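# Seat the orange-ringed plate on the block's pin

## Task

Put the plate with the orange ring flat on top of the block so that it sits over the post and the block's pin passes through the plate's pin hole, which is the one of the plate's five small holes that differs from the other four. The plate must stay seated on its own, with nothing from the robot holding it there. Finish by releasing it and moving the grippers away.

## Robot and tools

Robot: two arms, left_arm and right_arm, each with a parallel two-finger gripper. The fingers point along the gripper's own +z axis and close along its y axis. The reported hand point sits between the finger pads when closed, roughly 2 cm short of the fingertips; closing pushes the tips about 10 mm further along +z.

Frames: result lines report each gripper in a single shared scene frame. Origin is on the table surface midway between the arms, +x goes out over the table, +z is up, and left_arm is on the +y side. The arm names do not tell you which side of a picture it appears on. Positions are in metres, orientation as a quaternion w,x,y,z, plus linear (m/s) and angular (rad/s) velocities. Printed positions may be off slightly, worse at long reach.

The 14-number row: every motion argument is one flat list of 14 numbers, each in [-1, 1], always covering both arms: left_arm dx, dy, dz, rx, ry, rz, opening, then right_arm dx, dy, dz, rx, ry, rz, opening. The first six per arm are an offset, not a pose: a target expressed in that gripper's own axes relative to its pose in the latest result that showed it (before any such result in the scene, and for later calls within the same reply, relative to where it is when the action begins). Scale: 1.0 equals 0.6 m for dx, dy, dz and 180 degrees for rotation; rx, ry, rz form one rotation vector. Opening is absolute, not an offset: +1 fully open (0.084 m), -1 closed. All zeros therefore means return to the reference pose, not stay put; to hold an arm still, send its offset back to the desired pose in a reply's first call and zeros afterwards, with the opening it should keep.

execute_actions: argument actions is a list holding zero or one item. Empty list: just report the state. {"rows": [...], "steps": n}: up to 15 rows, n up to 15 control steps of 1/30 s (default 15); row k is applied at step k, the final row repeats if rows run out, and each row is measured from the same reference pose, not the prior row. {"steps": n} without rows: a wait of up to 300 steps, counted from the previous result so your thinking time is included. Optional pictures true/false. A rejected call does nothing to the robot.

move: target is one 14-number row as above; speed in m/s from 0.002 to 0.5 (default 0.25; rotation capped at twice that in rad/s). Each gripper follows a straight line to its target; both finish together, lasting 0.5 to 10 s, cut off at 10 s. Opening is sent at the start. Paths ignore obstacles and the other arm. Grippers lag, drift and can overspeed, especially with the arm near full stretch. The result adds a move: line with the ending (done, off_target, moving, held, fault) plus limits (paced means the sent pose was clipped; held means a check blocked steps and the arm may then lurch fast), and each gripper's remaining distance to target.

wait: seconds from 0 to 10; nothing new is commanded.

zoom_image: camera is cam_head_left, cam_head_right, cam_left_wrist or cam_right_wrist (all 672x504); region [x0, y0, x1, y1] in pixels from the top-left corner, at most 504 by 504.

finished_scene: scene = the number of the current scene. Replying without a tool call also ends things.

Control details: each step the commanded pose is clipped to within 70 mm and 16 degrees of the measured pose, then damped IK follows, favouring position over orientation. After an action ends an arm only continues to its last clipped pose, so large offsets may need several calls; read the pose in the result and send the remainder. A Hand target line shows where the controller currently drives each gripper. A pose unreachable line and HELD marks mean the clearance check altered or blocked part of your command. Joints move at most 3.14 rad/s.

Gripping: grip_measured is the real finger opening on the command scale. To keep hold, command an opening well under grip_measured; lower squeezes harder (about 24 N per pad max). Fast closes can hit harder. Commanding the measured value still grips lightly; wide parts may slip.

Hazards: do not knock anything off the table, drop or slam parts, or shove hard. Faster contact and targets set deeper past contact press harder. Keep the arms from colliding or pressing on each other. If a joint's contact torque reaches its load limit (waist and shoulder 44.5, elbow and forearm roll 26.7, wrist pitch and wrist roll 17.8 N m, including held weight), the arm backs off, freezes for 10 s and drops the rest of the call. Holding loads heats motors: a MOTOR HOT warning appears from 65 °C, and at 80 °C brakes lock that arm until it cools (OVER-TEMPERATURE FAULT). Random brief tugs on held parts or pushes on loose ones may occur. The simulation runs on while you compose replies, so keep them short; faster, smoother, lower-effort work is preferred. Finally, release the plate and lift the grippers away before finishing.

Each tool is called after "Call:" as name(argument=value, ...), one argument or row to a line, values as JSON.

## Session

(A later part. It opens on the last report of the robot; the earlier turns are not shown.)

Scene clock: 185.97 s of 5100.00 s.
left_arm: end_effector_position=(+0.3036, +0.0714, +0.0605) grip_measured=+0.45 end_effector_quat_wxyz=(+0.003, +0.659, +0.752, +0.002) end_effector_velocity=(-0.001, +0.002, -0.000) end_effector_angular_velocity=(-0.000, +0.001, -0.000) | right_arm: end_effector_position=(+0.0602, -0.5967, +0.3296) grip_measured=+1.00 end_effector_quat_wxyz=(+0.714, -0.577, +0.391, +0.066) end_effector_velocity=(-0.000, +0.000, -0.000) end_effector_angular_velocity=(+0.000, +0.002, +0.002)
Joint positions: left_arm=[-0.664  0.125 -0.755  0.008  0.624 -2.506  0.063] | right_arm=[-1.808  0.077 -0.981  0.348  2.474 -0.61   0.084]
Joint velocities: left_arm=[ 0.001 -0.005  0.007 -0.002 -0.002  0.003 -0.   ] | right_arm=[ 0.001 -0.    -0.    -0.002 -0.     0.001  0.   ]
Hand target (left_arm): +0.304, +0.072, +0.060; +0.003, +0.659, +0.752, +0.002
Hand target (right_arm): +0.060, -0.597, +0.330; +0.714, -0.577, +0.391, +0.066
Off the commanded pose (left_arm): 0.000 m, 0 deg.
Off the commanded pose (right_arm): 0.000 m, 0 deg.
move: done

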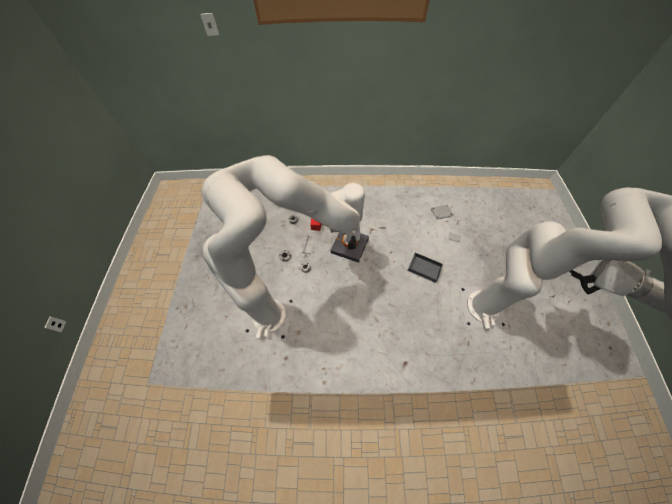

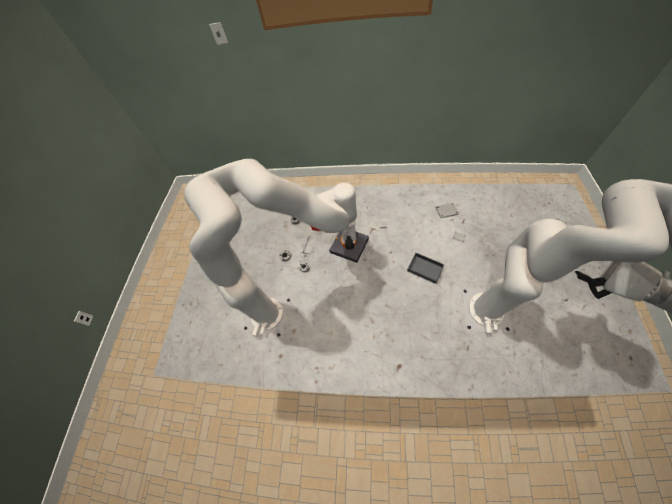

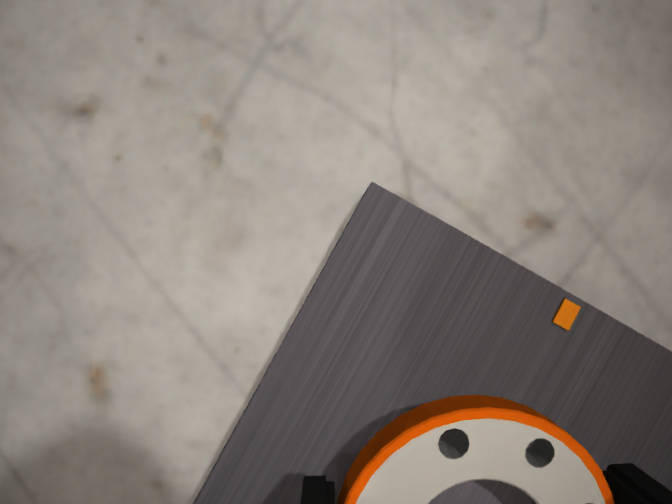

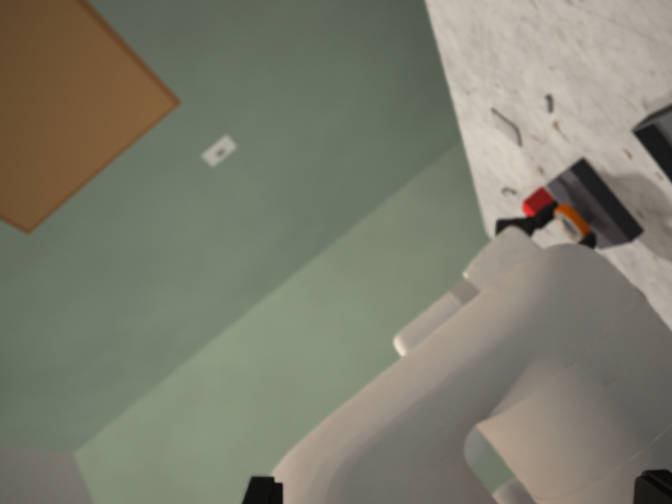

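Call:
move(
  target=[0.0007,0.0022,0,0,0,0,-0.3, 0,0,0,0,0,0,1],
  speed=0.01,
)

Call:
move(
  target=[0,0,0.009,0,0,0,-0.3, 0,0,0,0,0,0,1],
  speed=0.01,
)

Call:
zoom_image(
  camera="cam_left_wrist",
  region=[330, 160, 672, 502],
)

Scene clock: 199.03 s of 5100.00 s.
left_arm: end_effector_position=(+0.3048, +0.0720, +0.0605) grip_measured=+0.45 end_effector_quat_wxyz=(+0.003, +0.659, +0.752, +0.002) end_effector_velocity=(-0.001, +0.001, -0.001) end_effector_angular_velocity=(+0.002, +0.003, +0.001) | right_arm: end_effector_position=(+0.0602, -0.5967, +0.3296) grip_measured=+1.00 end_effector_quat_wxyz=(+0.714, -0.577, +0.391, +0.066) end_effector_velocity=(+0.001, -0.000, -0.000) end_effector_angular_velocity=(-0.002, -0.001, -0.001)
Joint positions: left_arm=[-0.661  0.127 -0.757  0.008  0.624 -2.503  0.063] | right_arm=[-1.808  0.077 -0.981  0.348  2.474 -0.61   0.084]
Joint velocities: left_arm=[ 0.001  0.001  0.001 -0.001  0.001  0.     0.   ] | right_arm=[ 0.     0.     0.     0.002 -0.002 -0.     0.   ]
Hand target (left_arm): +0.305, +0.072, +0.060; +0.003, +0.659, +0.752, +0.002
Hand target (right_arm): +0.060, -0.597, +0.330; +0.714, -0.577, +0.391, +0.066
Off the commanded pose (left_arm): 0.000 m, 0 deg.
Off the commanded pose (right_arm): 0.000 m, 0 deg.
After step 90, 9.37 s passed at rest.
move: done

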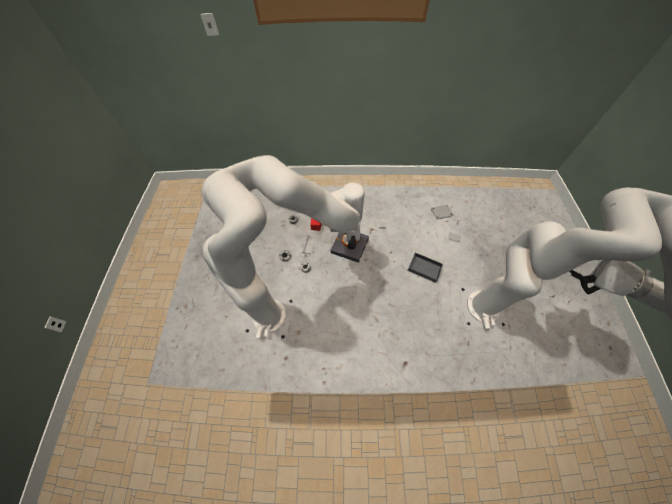

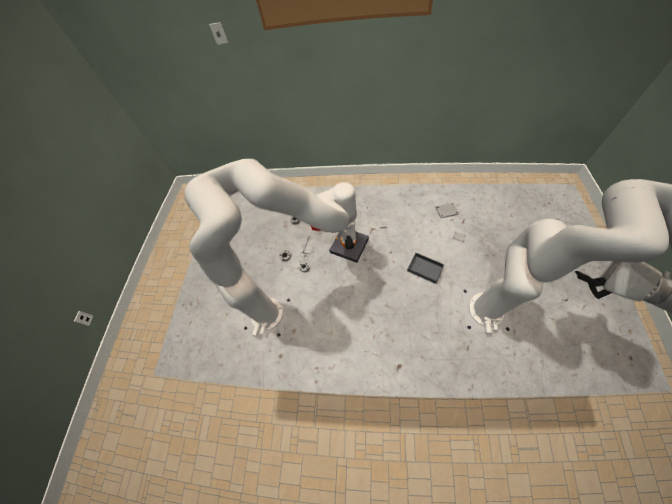

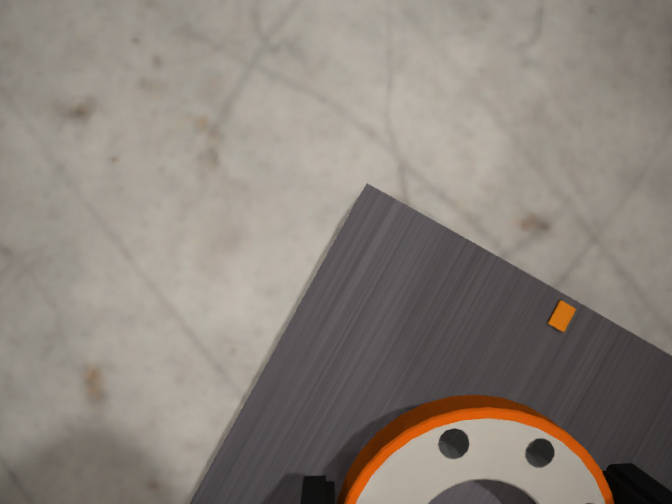

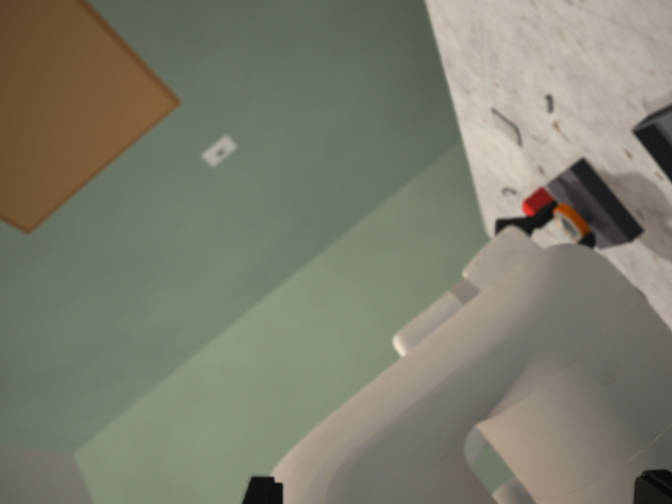

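Scene clock: 199.80 s of 5100.00 s.
left_arm: end_effector_position=(+0.3057, +0.0712, +0.0559) grip_measured=+0.45 end_effector_quat_wxyz=(+0.005, +0.659, +0.752, +0.002) end_effector_velocity=(-0.000, +0.001, -0.004) end_effector_angular_velocity=(+0.003, +0.002, +0.000) | right_arm: end_effector_position=(+0.0602, -0.5967, +0.3296) grip_measured=+1.00 end_effector_quat_wxyz=(+0.714, -0.577, +0.391, +0.066) end_effector_velocity=(+0.000, +0.000, +0.000) end_effector_angular_velocity=(+0.001, +0.000, +0.002)
Joint positions: left_arm=[-0.661  0.14  -0.756  0.008  0.607 -2.504  0.063] | right_arm=[-1.808  0.077 -0.981  0.348  2.474 -0.61   0.084]
Joint velocities: left_arm=[ 0.     0.009  0.002  0.001 -0.008 -0.     0.   ] | right_arm=[ 0.001 -0.     0.    -0.     0.001  0.    -0.   ]
Hand target (left_arm): +0.305, +0.072, +0.055; +0.003, +0.659, +0.752, +0.002
Hand target (right_arm): +0.060, -0.597, +0.330; +0.714, -0.577, +0.391, +0.066
Off the commanded pose (left_arm): 0.001 m, 0 deg.
Off the commanded pose (right_arm): 0.000 m, 0 deg.
move: done

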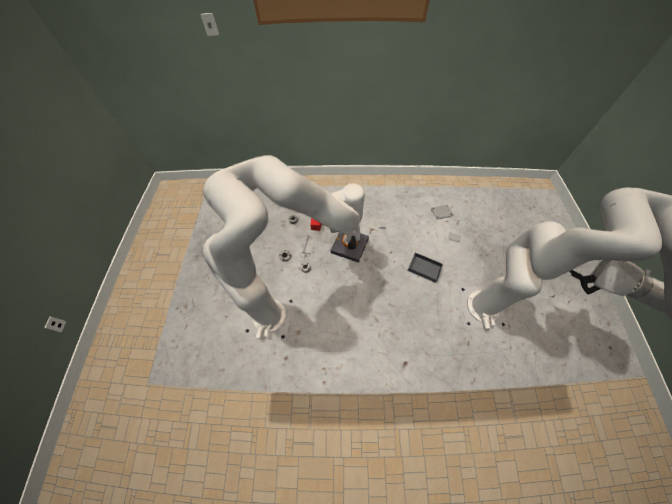

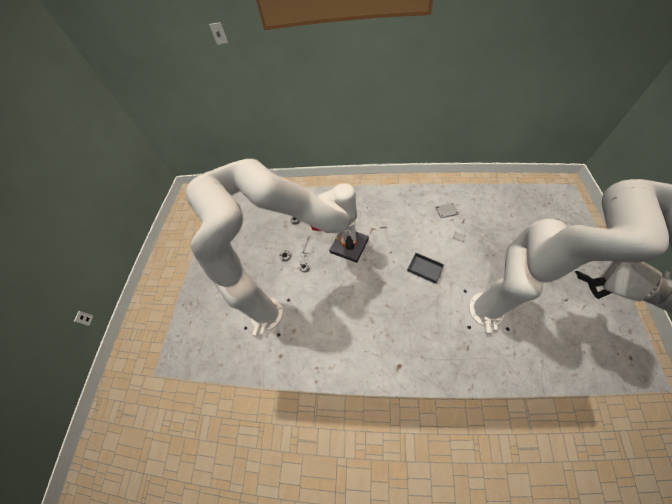

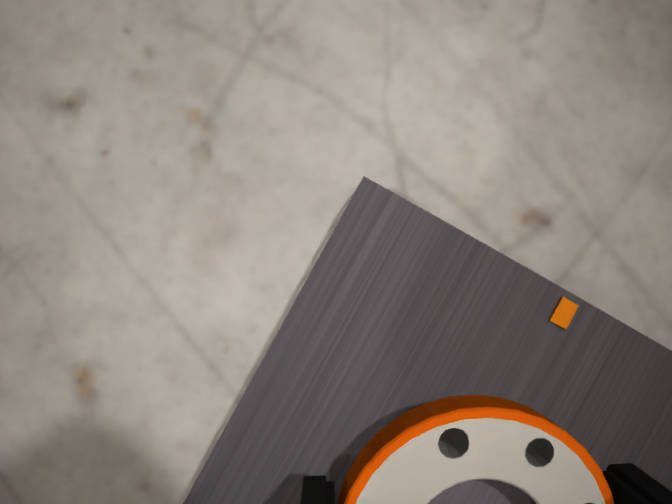

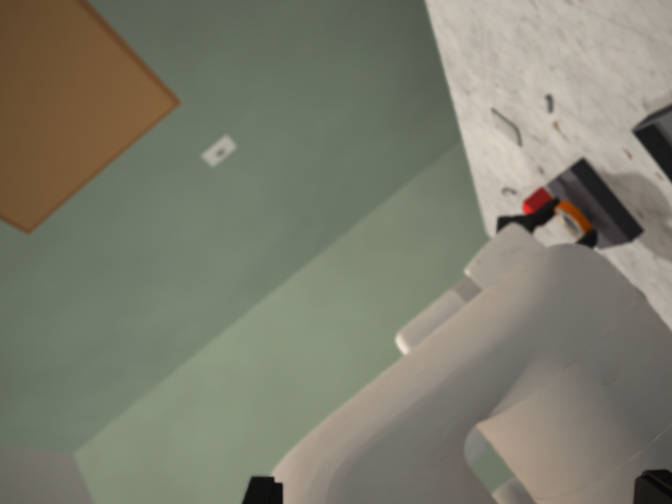

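Region (330, 160, 672, 502) of cam_left_wrist's 672x504 image, scaled by 1.474, with more detail than that image has.

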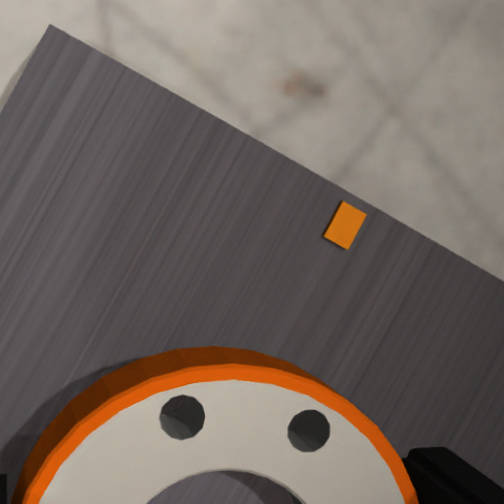

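Call:
execute_actions(
  actions=[],
)

Call:
zoom_image(
  camera="cam_left_wrist",
  region=[330, 160, 672, 502],
)

Scene clock: 201.43 s of 5100.00 s.
left_arm: end_effector_position=(+0.3050, +0.0719, +0.0552) grip_measured=+0.45 end_effector_quat_wxyz=(+0.004, +0.659, +0.752, +0.002) end_effector_velocity=(-0.000, -0.000, +0.000) end_effector_angular_velocity=(+0.000, -0.001, -0.002) | right_arm: end_effector_position=(+0.0602, -0.5967, +0.3296) grip_measured=+1.00 end_effector_quat_wxyz=(+0.714, -0.577, +0.391, +0.066) end_effector_velocity=(-0.000, +0.000, -0.000) end_effector_angular_velocity=(+0.000, +0.000, +0.000)
Joint positions: left_arm=[-0.661  0.14  -0.755  0.008  0.608 -2.504  0.063] | right_arm=[-1.808  0.077 -0.981  0.348  2.474 -0.61   0.084]
Joint velocities: left_arm=[-0.001 -0.     0.     0.001 -0.     0.     0.   ] | right_arm=[-0.     0.     0.    -0.001 -0.    -0.001 -0.   ]
Hand target (left_arm): +0.305, +0.072, +0.055; +0.003, +0.659, +0.752, +0.002
Hand target (right_arm): +0.060, -0.597, +0.330; +0.714, -0.577, +0.391, +0.066
Off the commanded pose (left_arm): 0.000 m, 0 deg.
Off the commanded pose (right_arm): 0.000 m, 0 deg.
Steps of this call (steps 1 to 49: nothing new was sent). Readings (end_effector_position):
1: left_arm (+0.3057, +0.0712, +0.0558) | right_arm (+0.0602, -0.5967, +0.3296)
2: left_arm (+0.3057, +0.0712, +0.0558) | right_arm (+0.0602, -0.5967, +0.3296)
4: left_arm (+0.3056, +0.0712, +0.0558) | right_arm (+0.0602, -0.5967, +0.3296)
8: left_arm (+0.3056, +0.0713, +0.0557) | right_arm (+0.0602, -0.5967, +0.3296)
49: the state above

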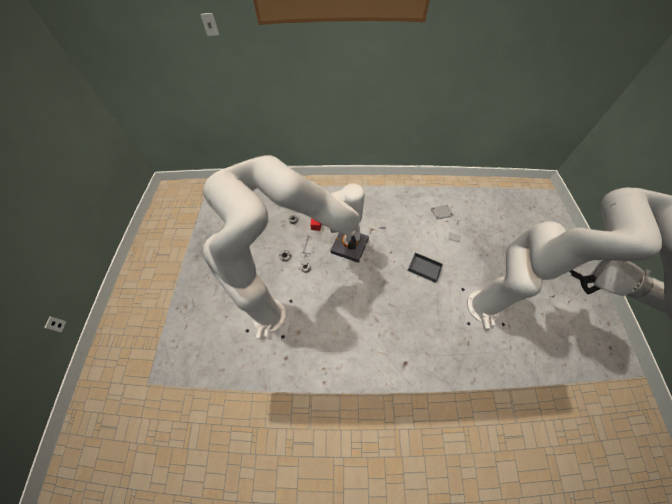

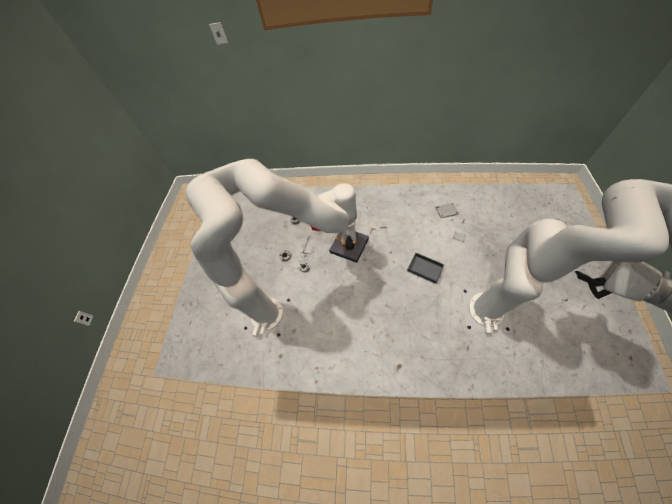

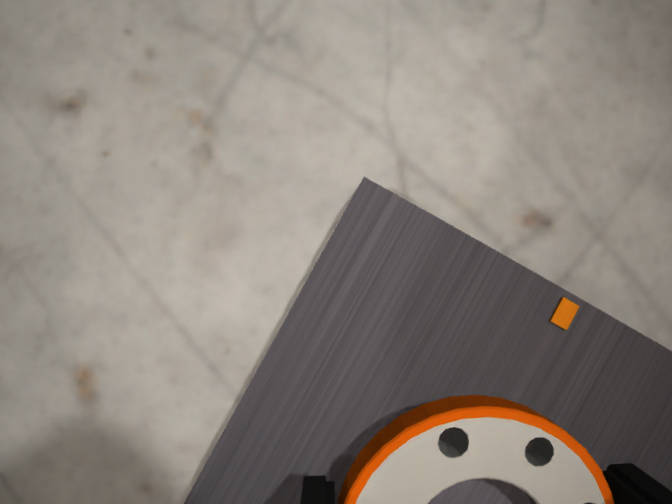

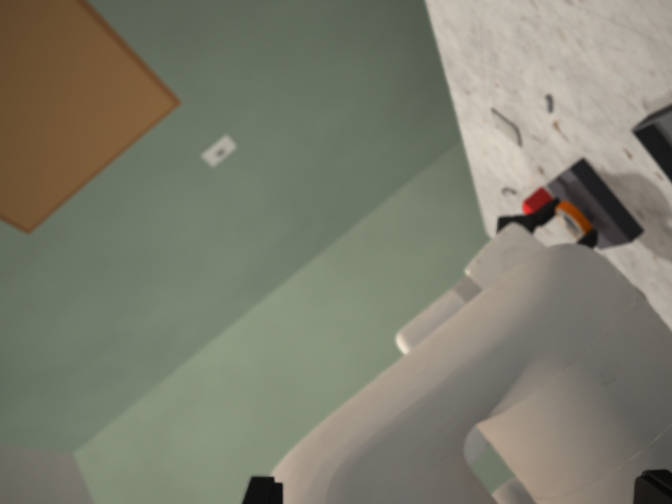

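Region (330, 160, 672, 502) of cam_left_wrist's 672x504 image, scaled by 1.474, with more detail than that image has.

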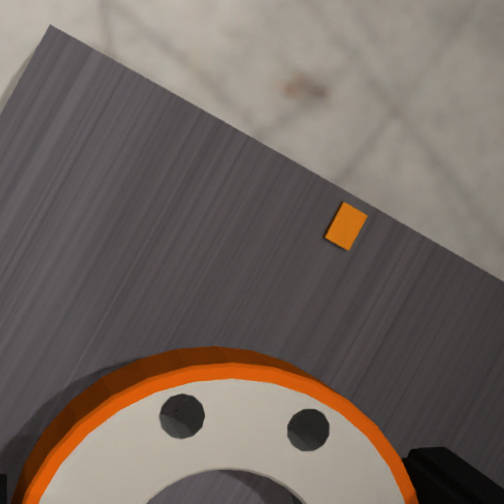

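Call:
move(
  target=[-0.0017,0,0,0,0,0,-0.3, 0,0,0,0,0,0,1],
  speed=0.005,
)

Call:
move(
  target=[0,0,0.004,0,0,0,-0.3, 0,0,0,0,0,0,1],
  speed=0.005,
)

Call:
zoom_image(
  camera="cam_left_wrist",
  region=[330, 160, 672, 502],
)

Scene clock: 208.63 s of 5100.00 s.
left_arm: end_effector_position=(+0.3050, +0.0715, +0.0549) grip_measured=+0.45 end_effector_quat_wxyz=(+0.003, +0.659, +0.752, +0.002) end_effector_velocity=(+0.000, -0.001, +0.001) end_effector_angular_velocity=(-0.001, -0.000, +0.001) | right_arm: end_effector_position=(+0.0602, -0.5967, +0.3296) grip_measured=+1.00 end_effector_quat_wxyz=(+0.714, -0.577, +0.391, +0.066) end_effector_velocity=(-0.000, +0.000, -0.000) end_effector_angular_velocity=(-0.000, +0.001, +0.000)
Joint positions: left_arm=[-0.661  0.143 -0.757  0.008  0.61  -2.505  0.063] | right_arm=[-1.808  0.077 -0.981  0.348  2.474 -0.61   0.084]
Joint velocities: left_arm=[-0.001 -0.    -0.002 -0.001  0.001 -0.001  0.   ] | right_arm=[ 0.    -0.     0.    -0.001 -0.001 -0.    -0.   ]
Hand target (left_arm): +0.305, +0.071, +0.055; +0.004, +0.659, +0.752, +0.002
Hand target (right_arm): +0.060, -0.597, +0.330; +0.714, -0.577, +0.391, +0.066
Off the commanded pose (left_arm): 0.001 m, 0 deg.
Off the commanded pose (right_arm): 0.000 m, 0 deg.
After step 90, 3.50 s passed at rest.
move: done

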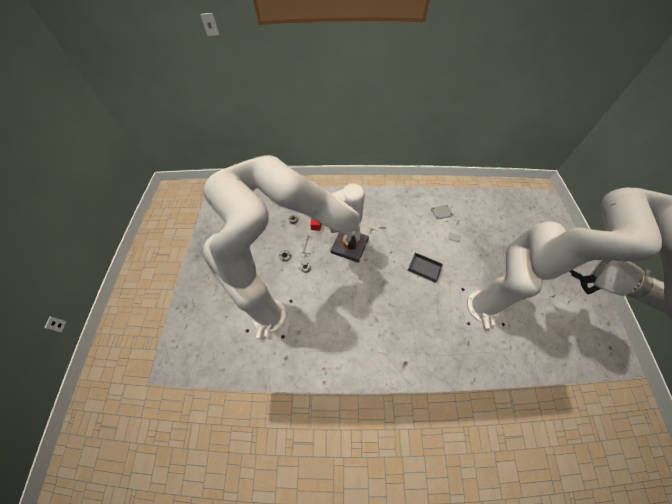

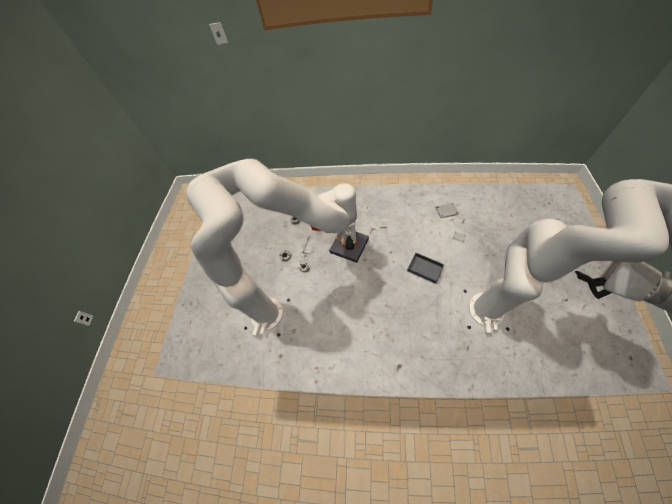

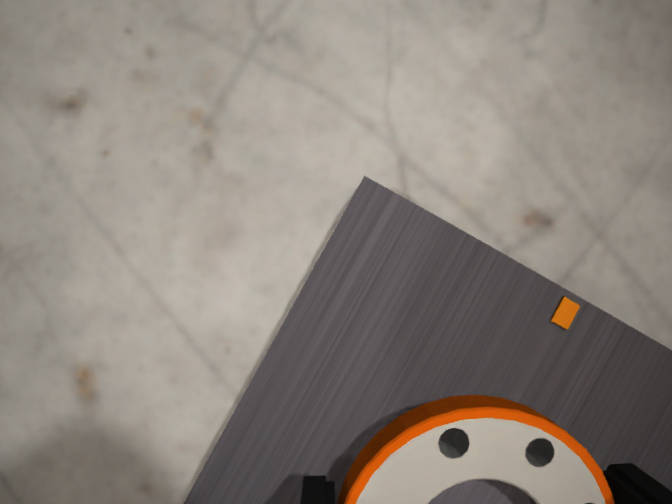

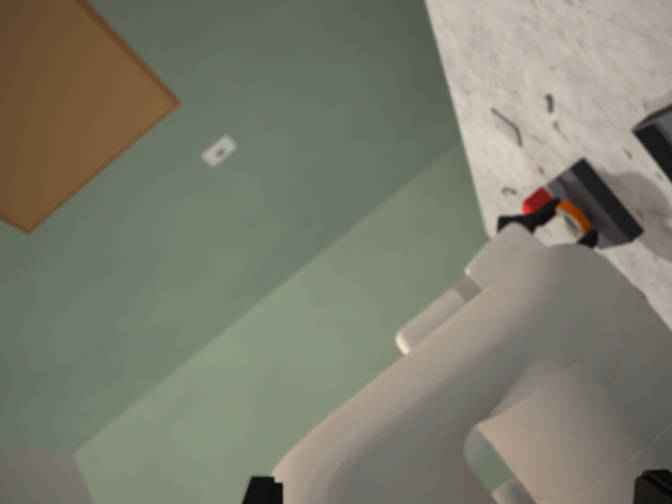

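Scene clock: 209.33 s of 5100.00 s.
left_arm: end_effector_position=(+0.3050, +0.0715, +0.0525) grip_measured=+0.45 end_effector_quat_wxyz=(+0.003, +0.659, +0.752, +0.002) end_effector_velocity=(-0.000, -0.000, -0.000) end_effector_angular_velocity=(-0.002, +0.000, +0.003) | right_arm: end_effector_position=(+0.0602, -0.5967, +0.3296) grip_measured=+1.00 end_effector_quat_wxyz=(+0.714, -0.577, +0.391, +0.066) end_effector_velocity=(+0.000, -0.000, +0.000) end_effector_angular_velocity=(+0.000, -0.001, -0.000)
Joint positions: left_arm=[-0.661  0.149 -0.756  0.008  0.603 -2.505  0.063] | right_arm=[-1.808  0.077 -0.981  0.348  2.474 -0.61   0.084]
Joint velocities: left_arm=[-0.    -0.     0.001 -0.002 -0.002 -0.001 -0.   ] | right_arm=[ 0.     0.     0.     0.001  0.    -0.     0.   ]
Hand target (left_arm): +0.305, +0.071, +0.052; +0.003, +0.659, +0.752, +0.002
Hand target (right_arm): +0.060, -0.597, +0.330; +0.714, -0.577, +0.391, +0.066
Off the commanded pose (left_arm): 0.000 m, 0 deg.
Off the commanded pose (right_arm): 0.000 m, 0 deg.
move: done

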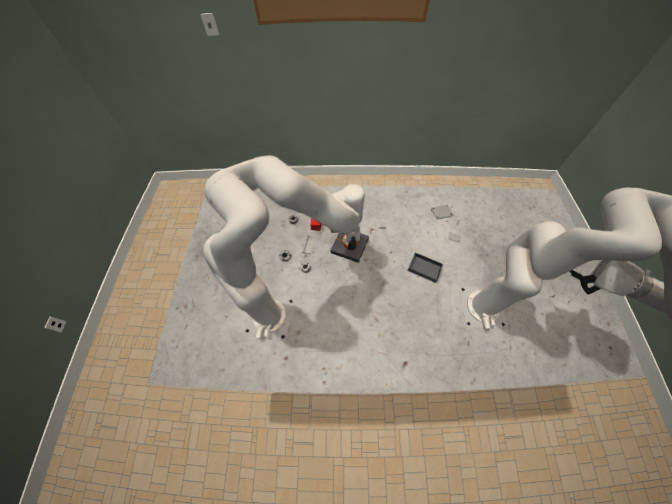

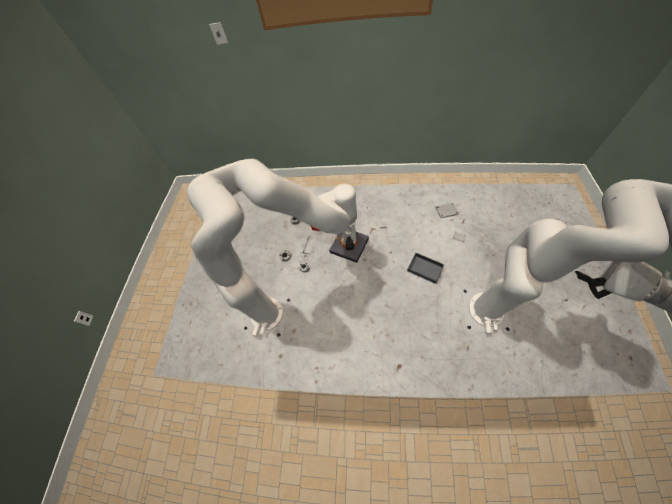

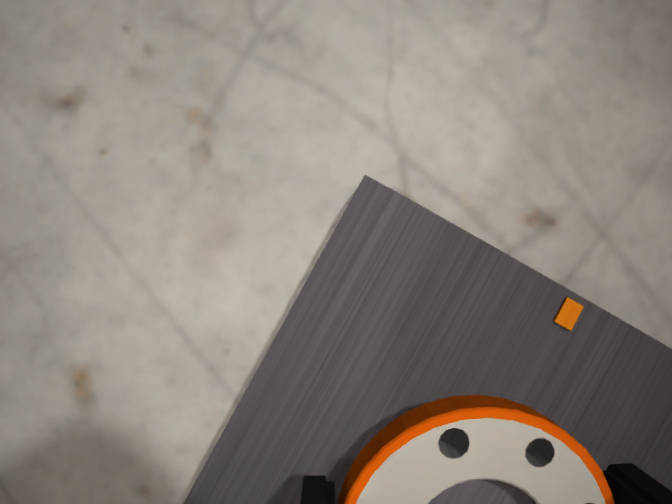

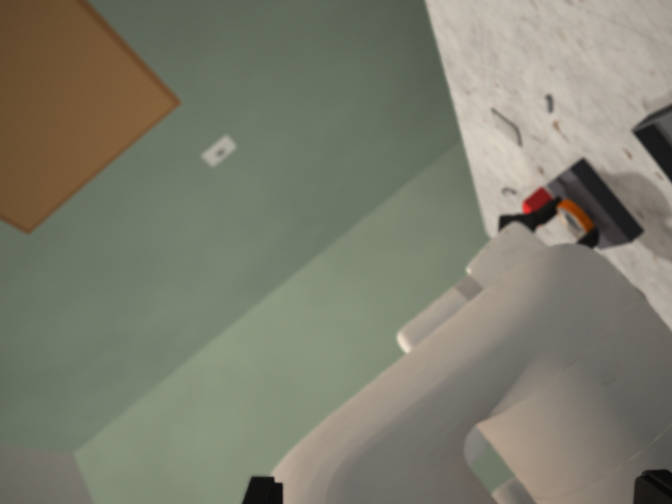

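Region (330, 160, 672, 502) of cam_left_wrist's 672x504 image, scaled by 1.474, with more detail than that image has.

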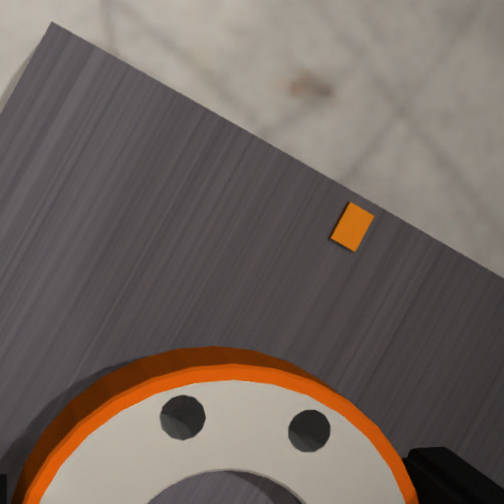

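Call:
move(
  target=[0,0,0.0178,0,0,0,-0.3, 0,0,0,0,0,0,1],
  speed=0.008,
)

Call:
zoom_image(
  camera="cam_left_wrist",
  region=[330, 160, 672, 502],
)

Scene clock: 212.97 s of 5100.00 s.
left_arm: end_effector_position=(+0.3052, +0.0709, +0.0425) grip_measured=+0.46 end_effector_quat_wxyz=(+0.004, +0.659, +0.752, +0.002) end_effector_velocity=(-0.000, +0.000, -0.002) end_effector_angular_velocity=(-0.000, +0.001, +0.002) | right_arm: end_effector_position=(+0.0602, -0.5967, +0.3296) grip_measured=+1.00 end_effector_quat_wxyz=(+0.714, -0.577, +0.391, +0.066) end_effector_velocity=(-0.000, +0.000, +0.000) end_effector_angular_velocity=(+0.001, +0.001, +0.002)
Joint positions: left_arm=[-0.662  0.175 -0.754  0.009  0.572 -2.505  0.063] | right_arm=[-1.808  0.077 -0.981  0.348  2.474 -0.61   0.084]
Joint velocities: left_arm=[-0.     0.005  0.001 -0.001 -0.005 -0.001  0.   ] | right_arm=[ 0.     0.    -0.    -0.002  0.001  0.     0.   ]
Hand target (left_arm): +0.305, +0.071, +0.042; +0.003, +0.659, +0.752, +0.002
Hand target (right_arm): +0.060, -0.597, +0.330; +0.714, -0.577, +0.391, +0.066
Off the commanded pose (left_arm): 0.001 m, 0 deg.
Off the commanded pose (right_arm): 0.000 m, 0 deg.
move: done

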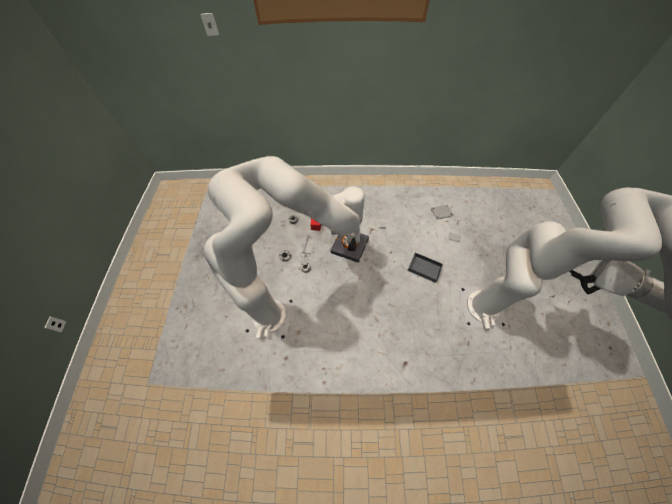

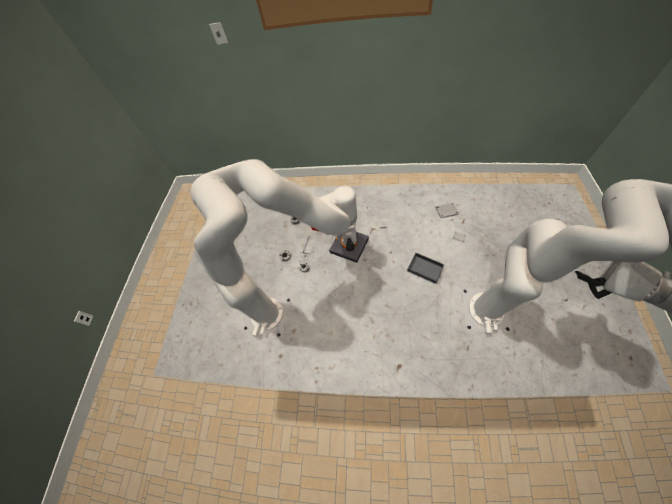

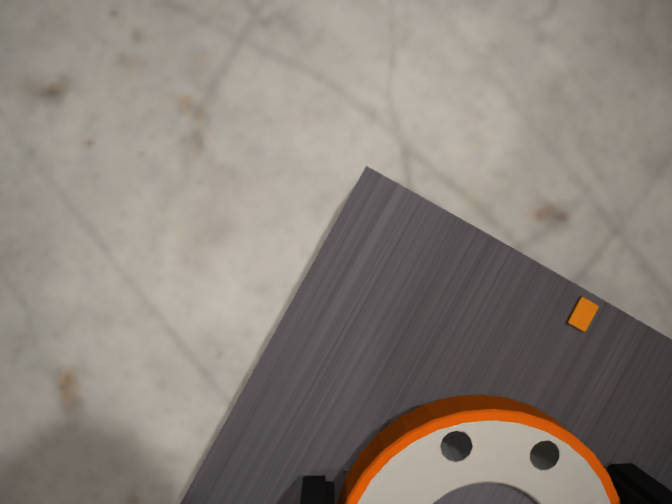

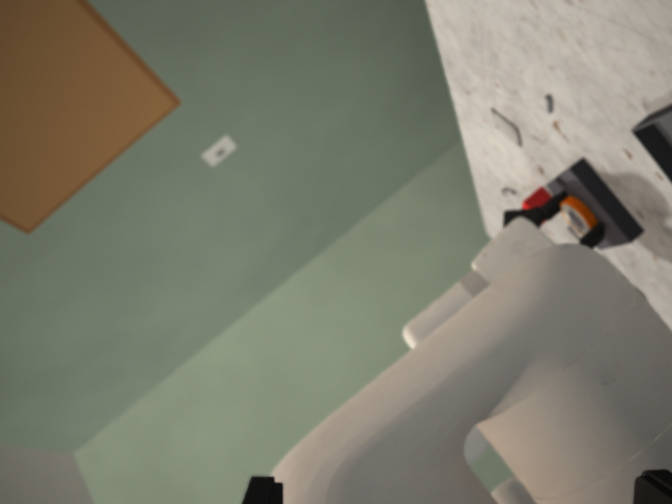

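Region (330, 160, 672, 502) of cam_left_wrist's 672x504 image, scaled by 1.474, with more detail than that image has.

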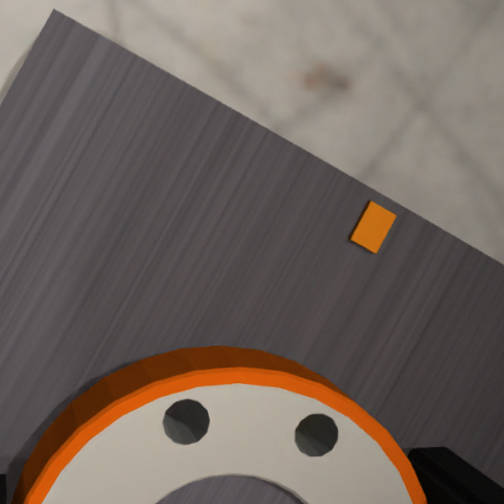

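Call:
move(
  target=[0,0,0,0,0,0,0.6, 0,0,0,0,0,0,1],
  speed=0.01,
)

Call:
zoom_image(
  camera="cam_left_wrist",
  region=[330, 160, 672, 502],
)

Scene clock: 219.83 s of 5100.00 s.
left_arm: end_effector_position=(+0.3050, +0.0710, +0.0422) grip_measured=+0.59 end_effector_quat_wxyz=(+0.003, +0.659, +0.752, +0.002) end_effector_velocity=(+0.001, -0.001, +0.001) end_effector_angular_velocity=(-0.003, -0.003, -0.000) | right_arm: end_effector_position=(+0.0602, -0.5967, +0.3296) grip_measured=+1.00 end_effector_quat_wxyz=(+0.714, -0.577, +0.391, +0.066) end_effector_velocity=(-0.000, -0.000, -0.000) end_effector_angular_velocity=(-0.001, +0.000, -0.002)
Joint positions: left_arm=[-0.662  0.176 -0.754  0.009  0.572 -2.505  0.069] | right_arm=[-1.808  0.077 -0.981  0.348  2.474 -0.61   0.084]
Joint velocities: left_arm=[ 0.    -0.001 -0.002 -0.001 -0.001  0.001 -0.   ] | right_arm=[-0.002  0.    -0.     0.001 -0.001  0.    -0.   ]
Hand target (left_arm): +0.305, +0.071, +0.042; +0.004, +0.659, +0.752, +0.002
Hand target (right_arm): +0.060, -0.597, +0.330; +0.714, -0.577, +0.391, +0.066
Off the commanded pose (left_arm): 0.000 m, 0 deg.
Off the commanded pose (right_arm): 0.000 m, 0 deg.
After step 90, 2.97 s passed at rest.
move: done

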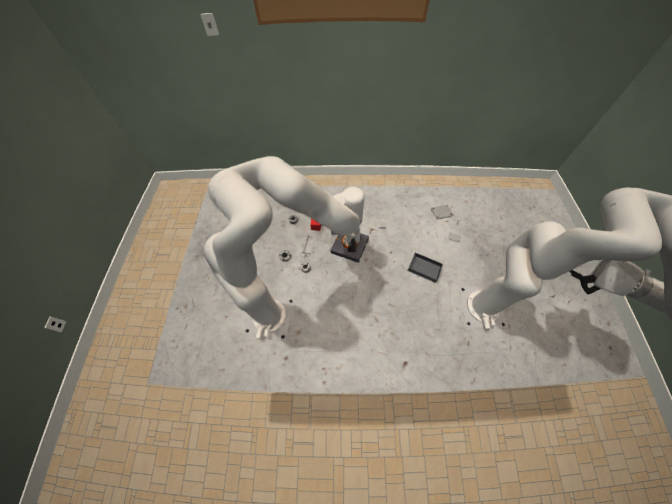

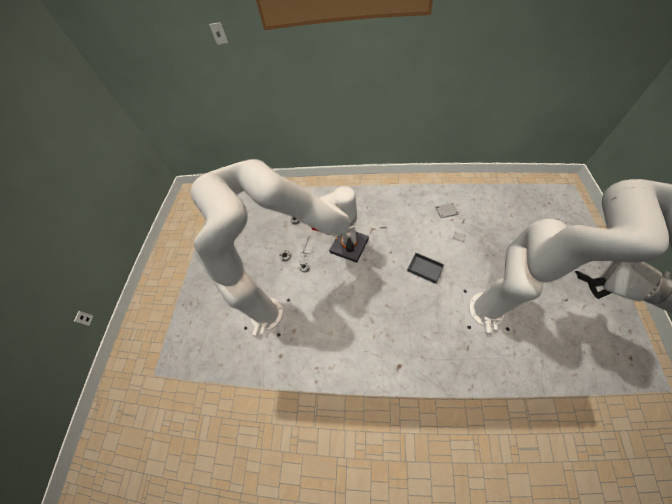

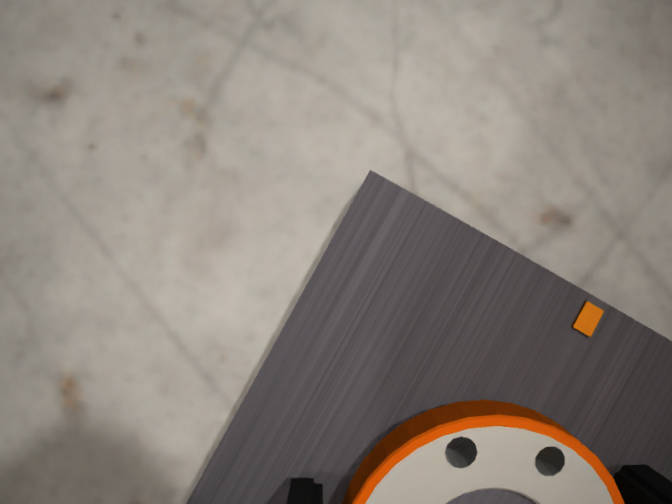

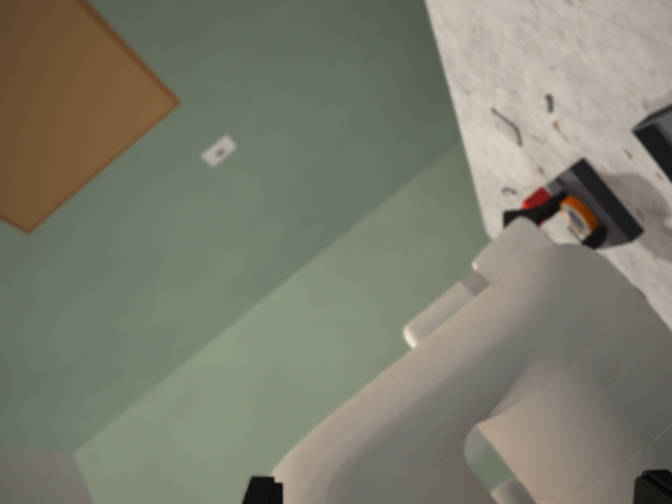

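Region (330, 160, 672, 502) of cam_left_wrist's 672x504 image, scaled by 1.474, with more detail than that image has.

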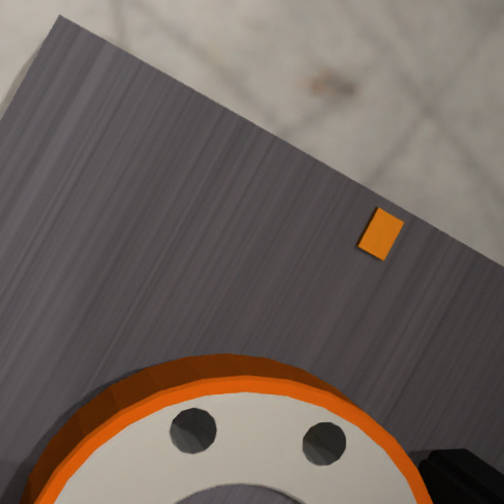

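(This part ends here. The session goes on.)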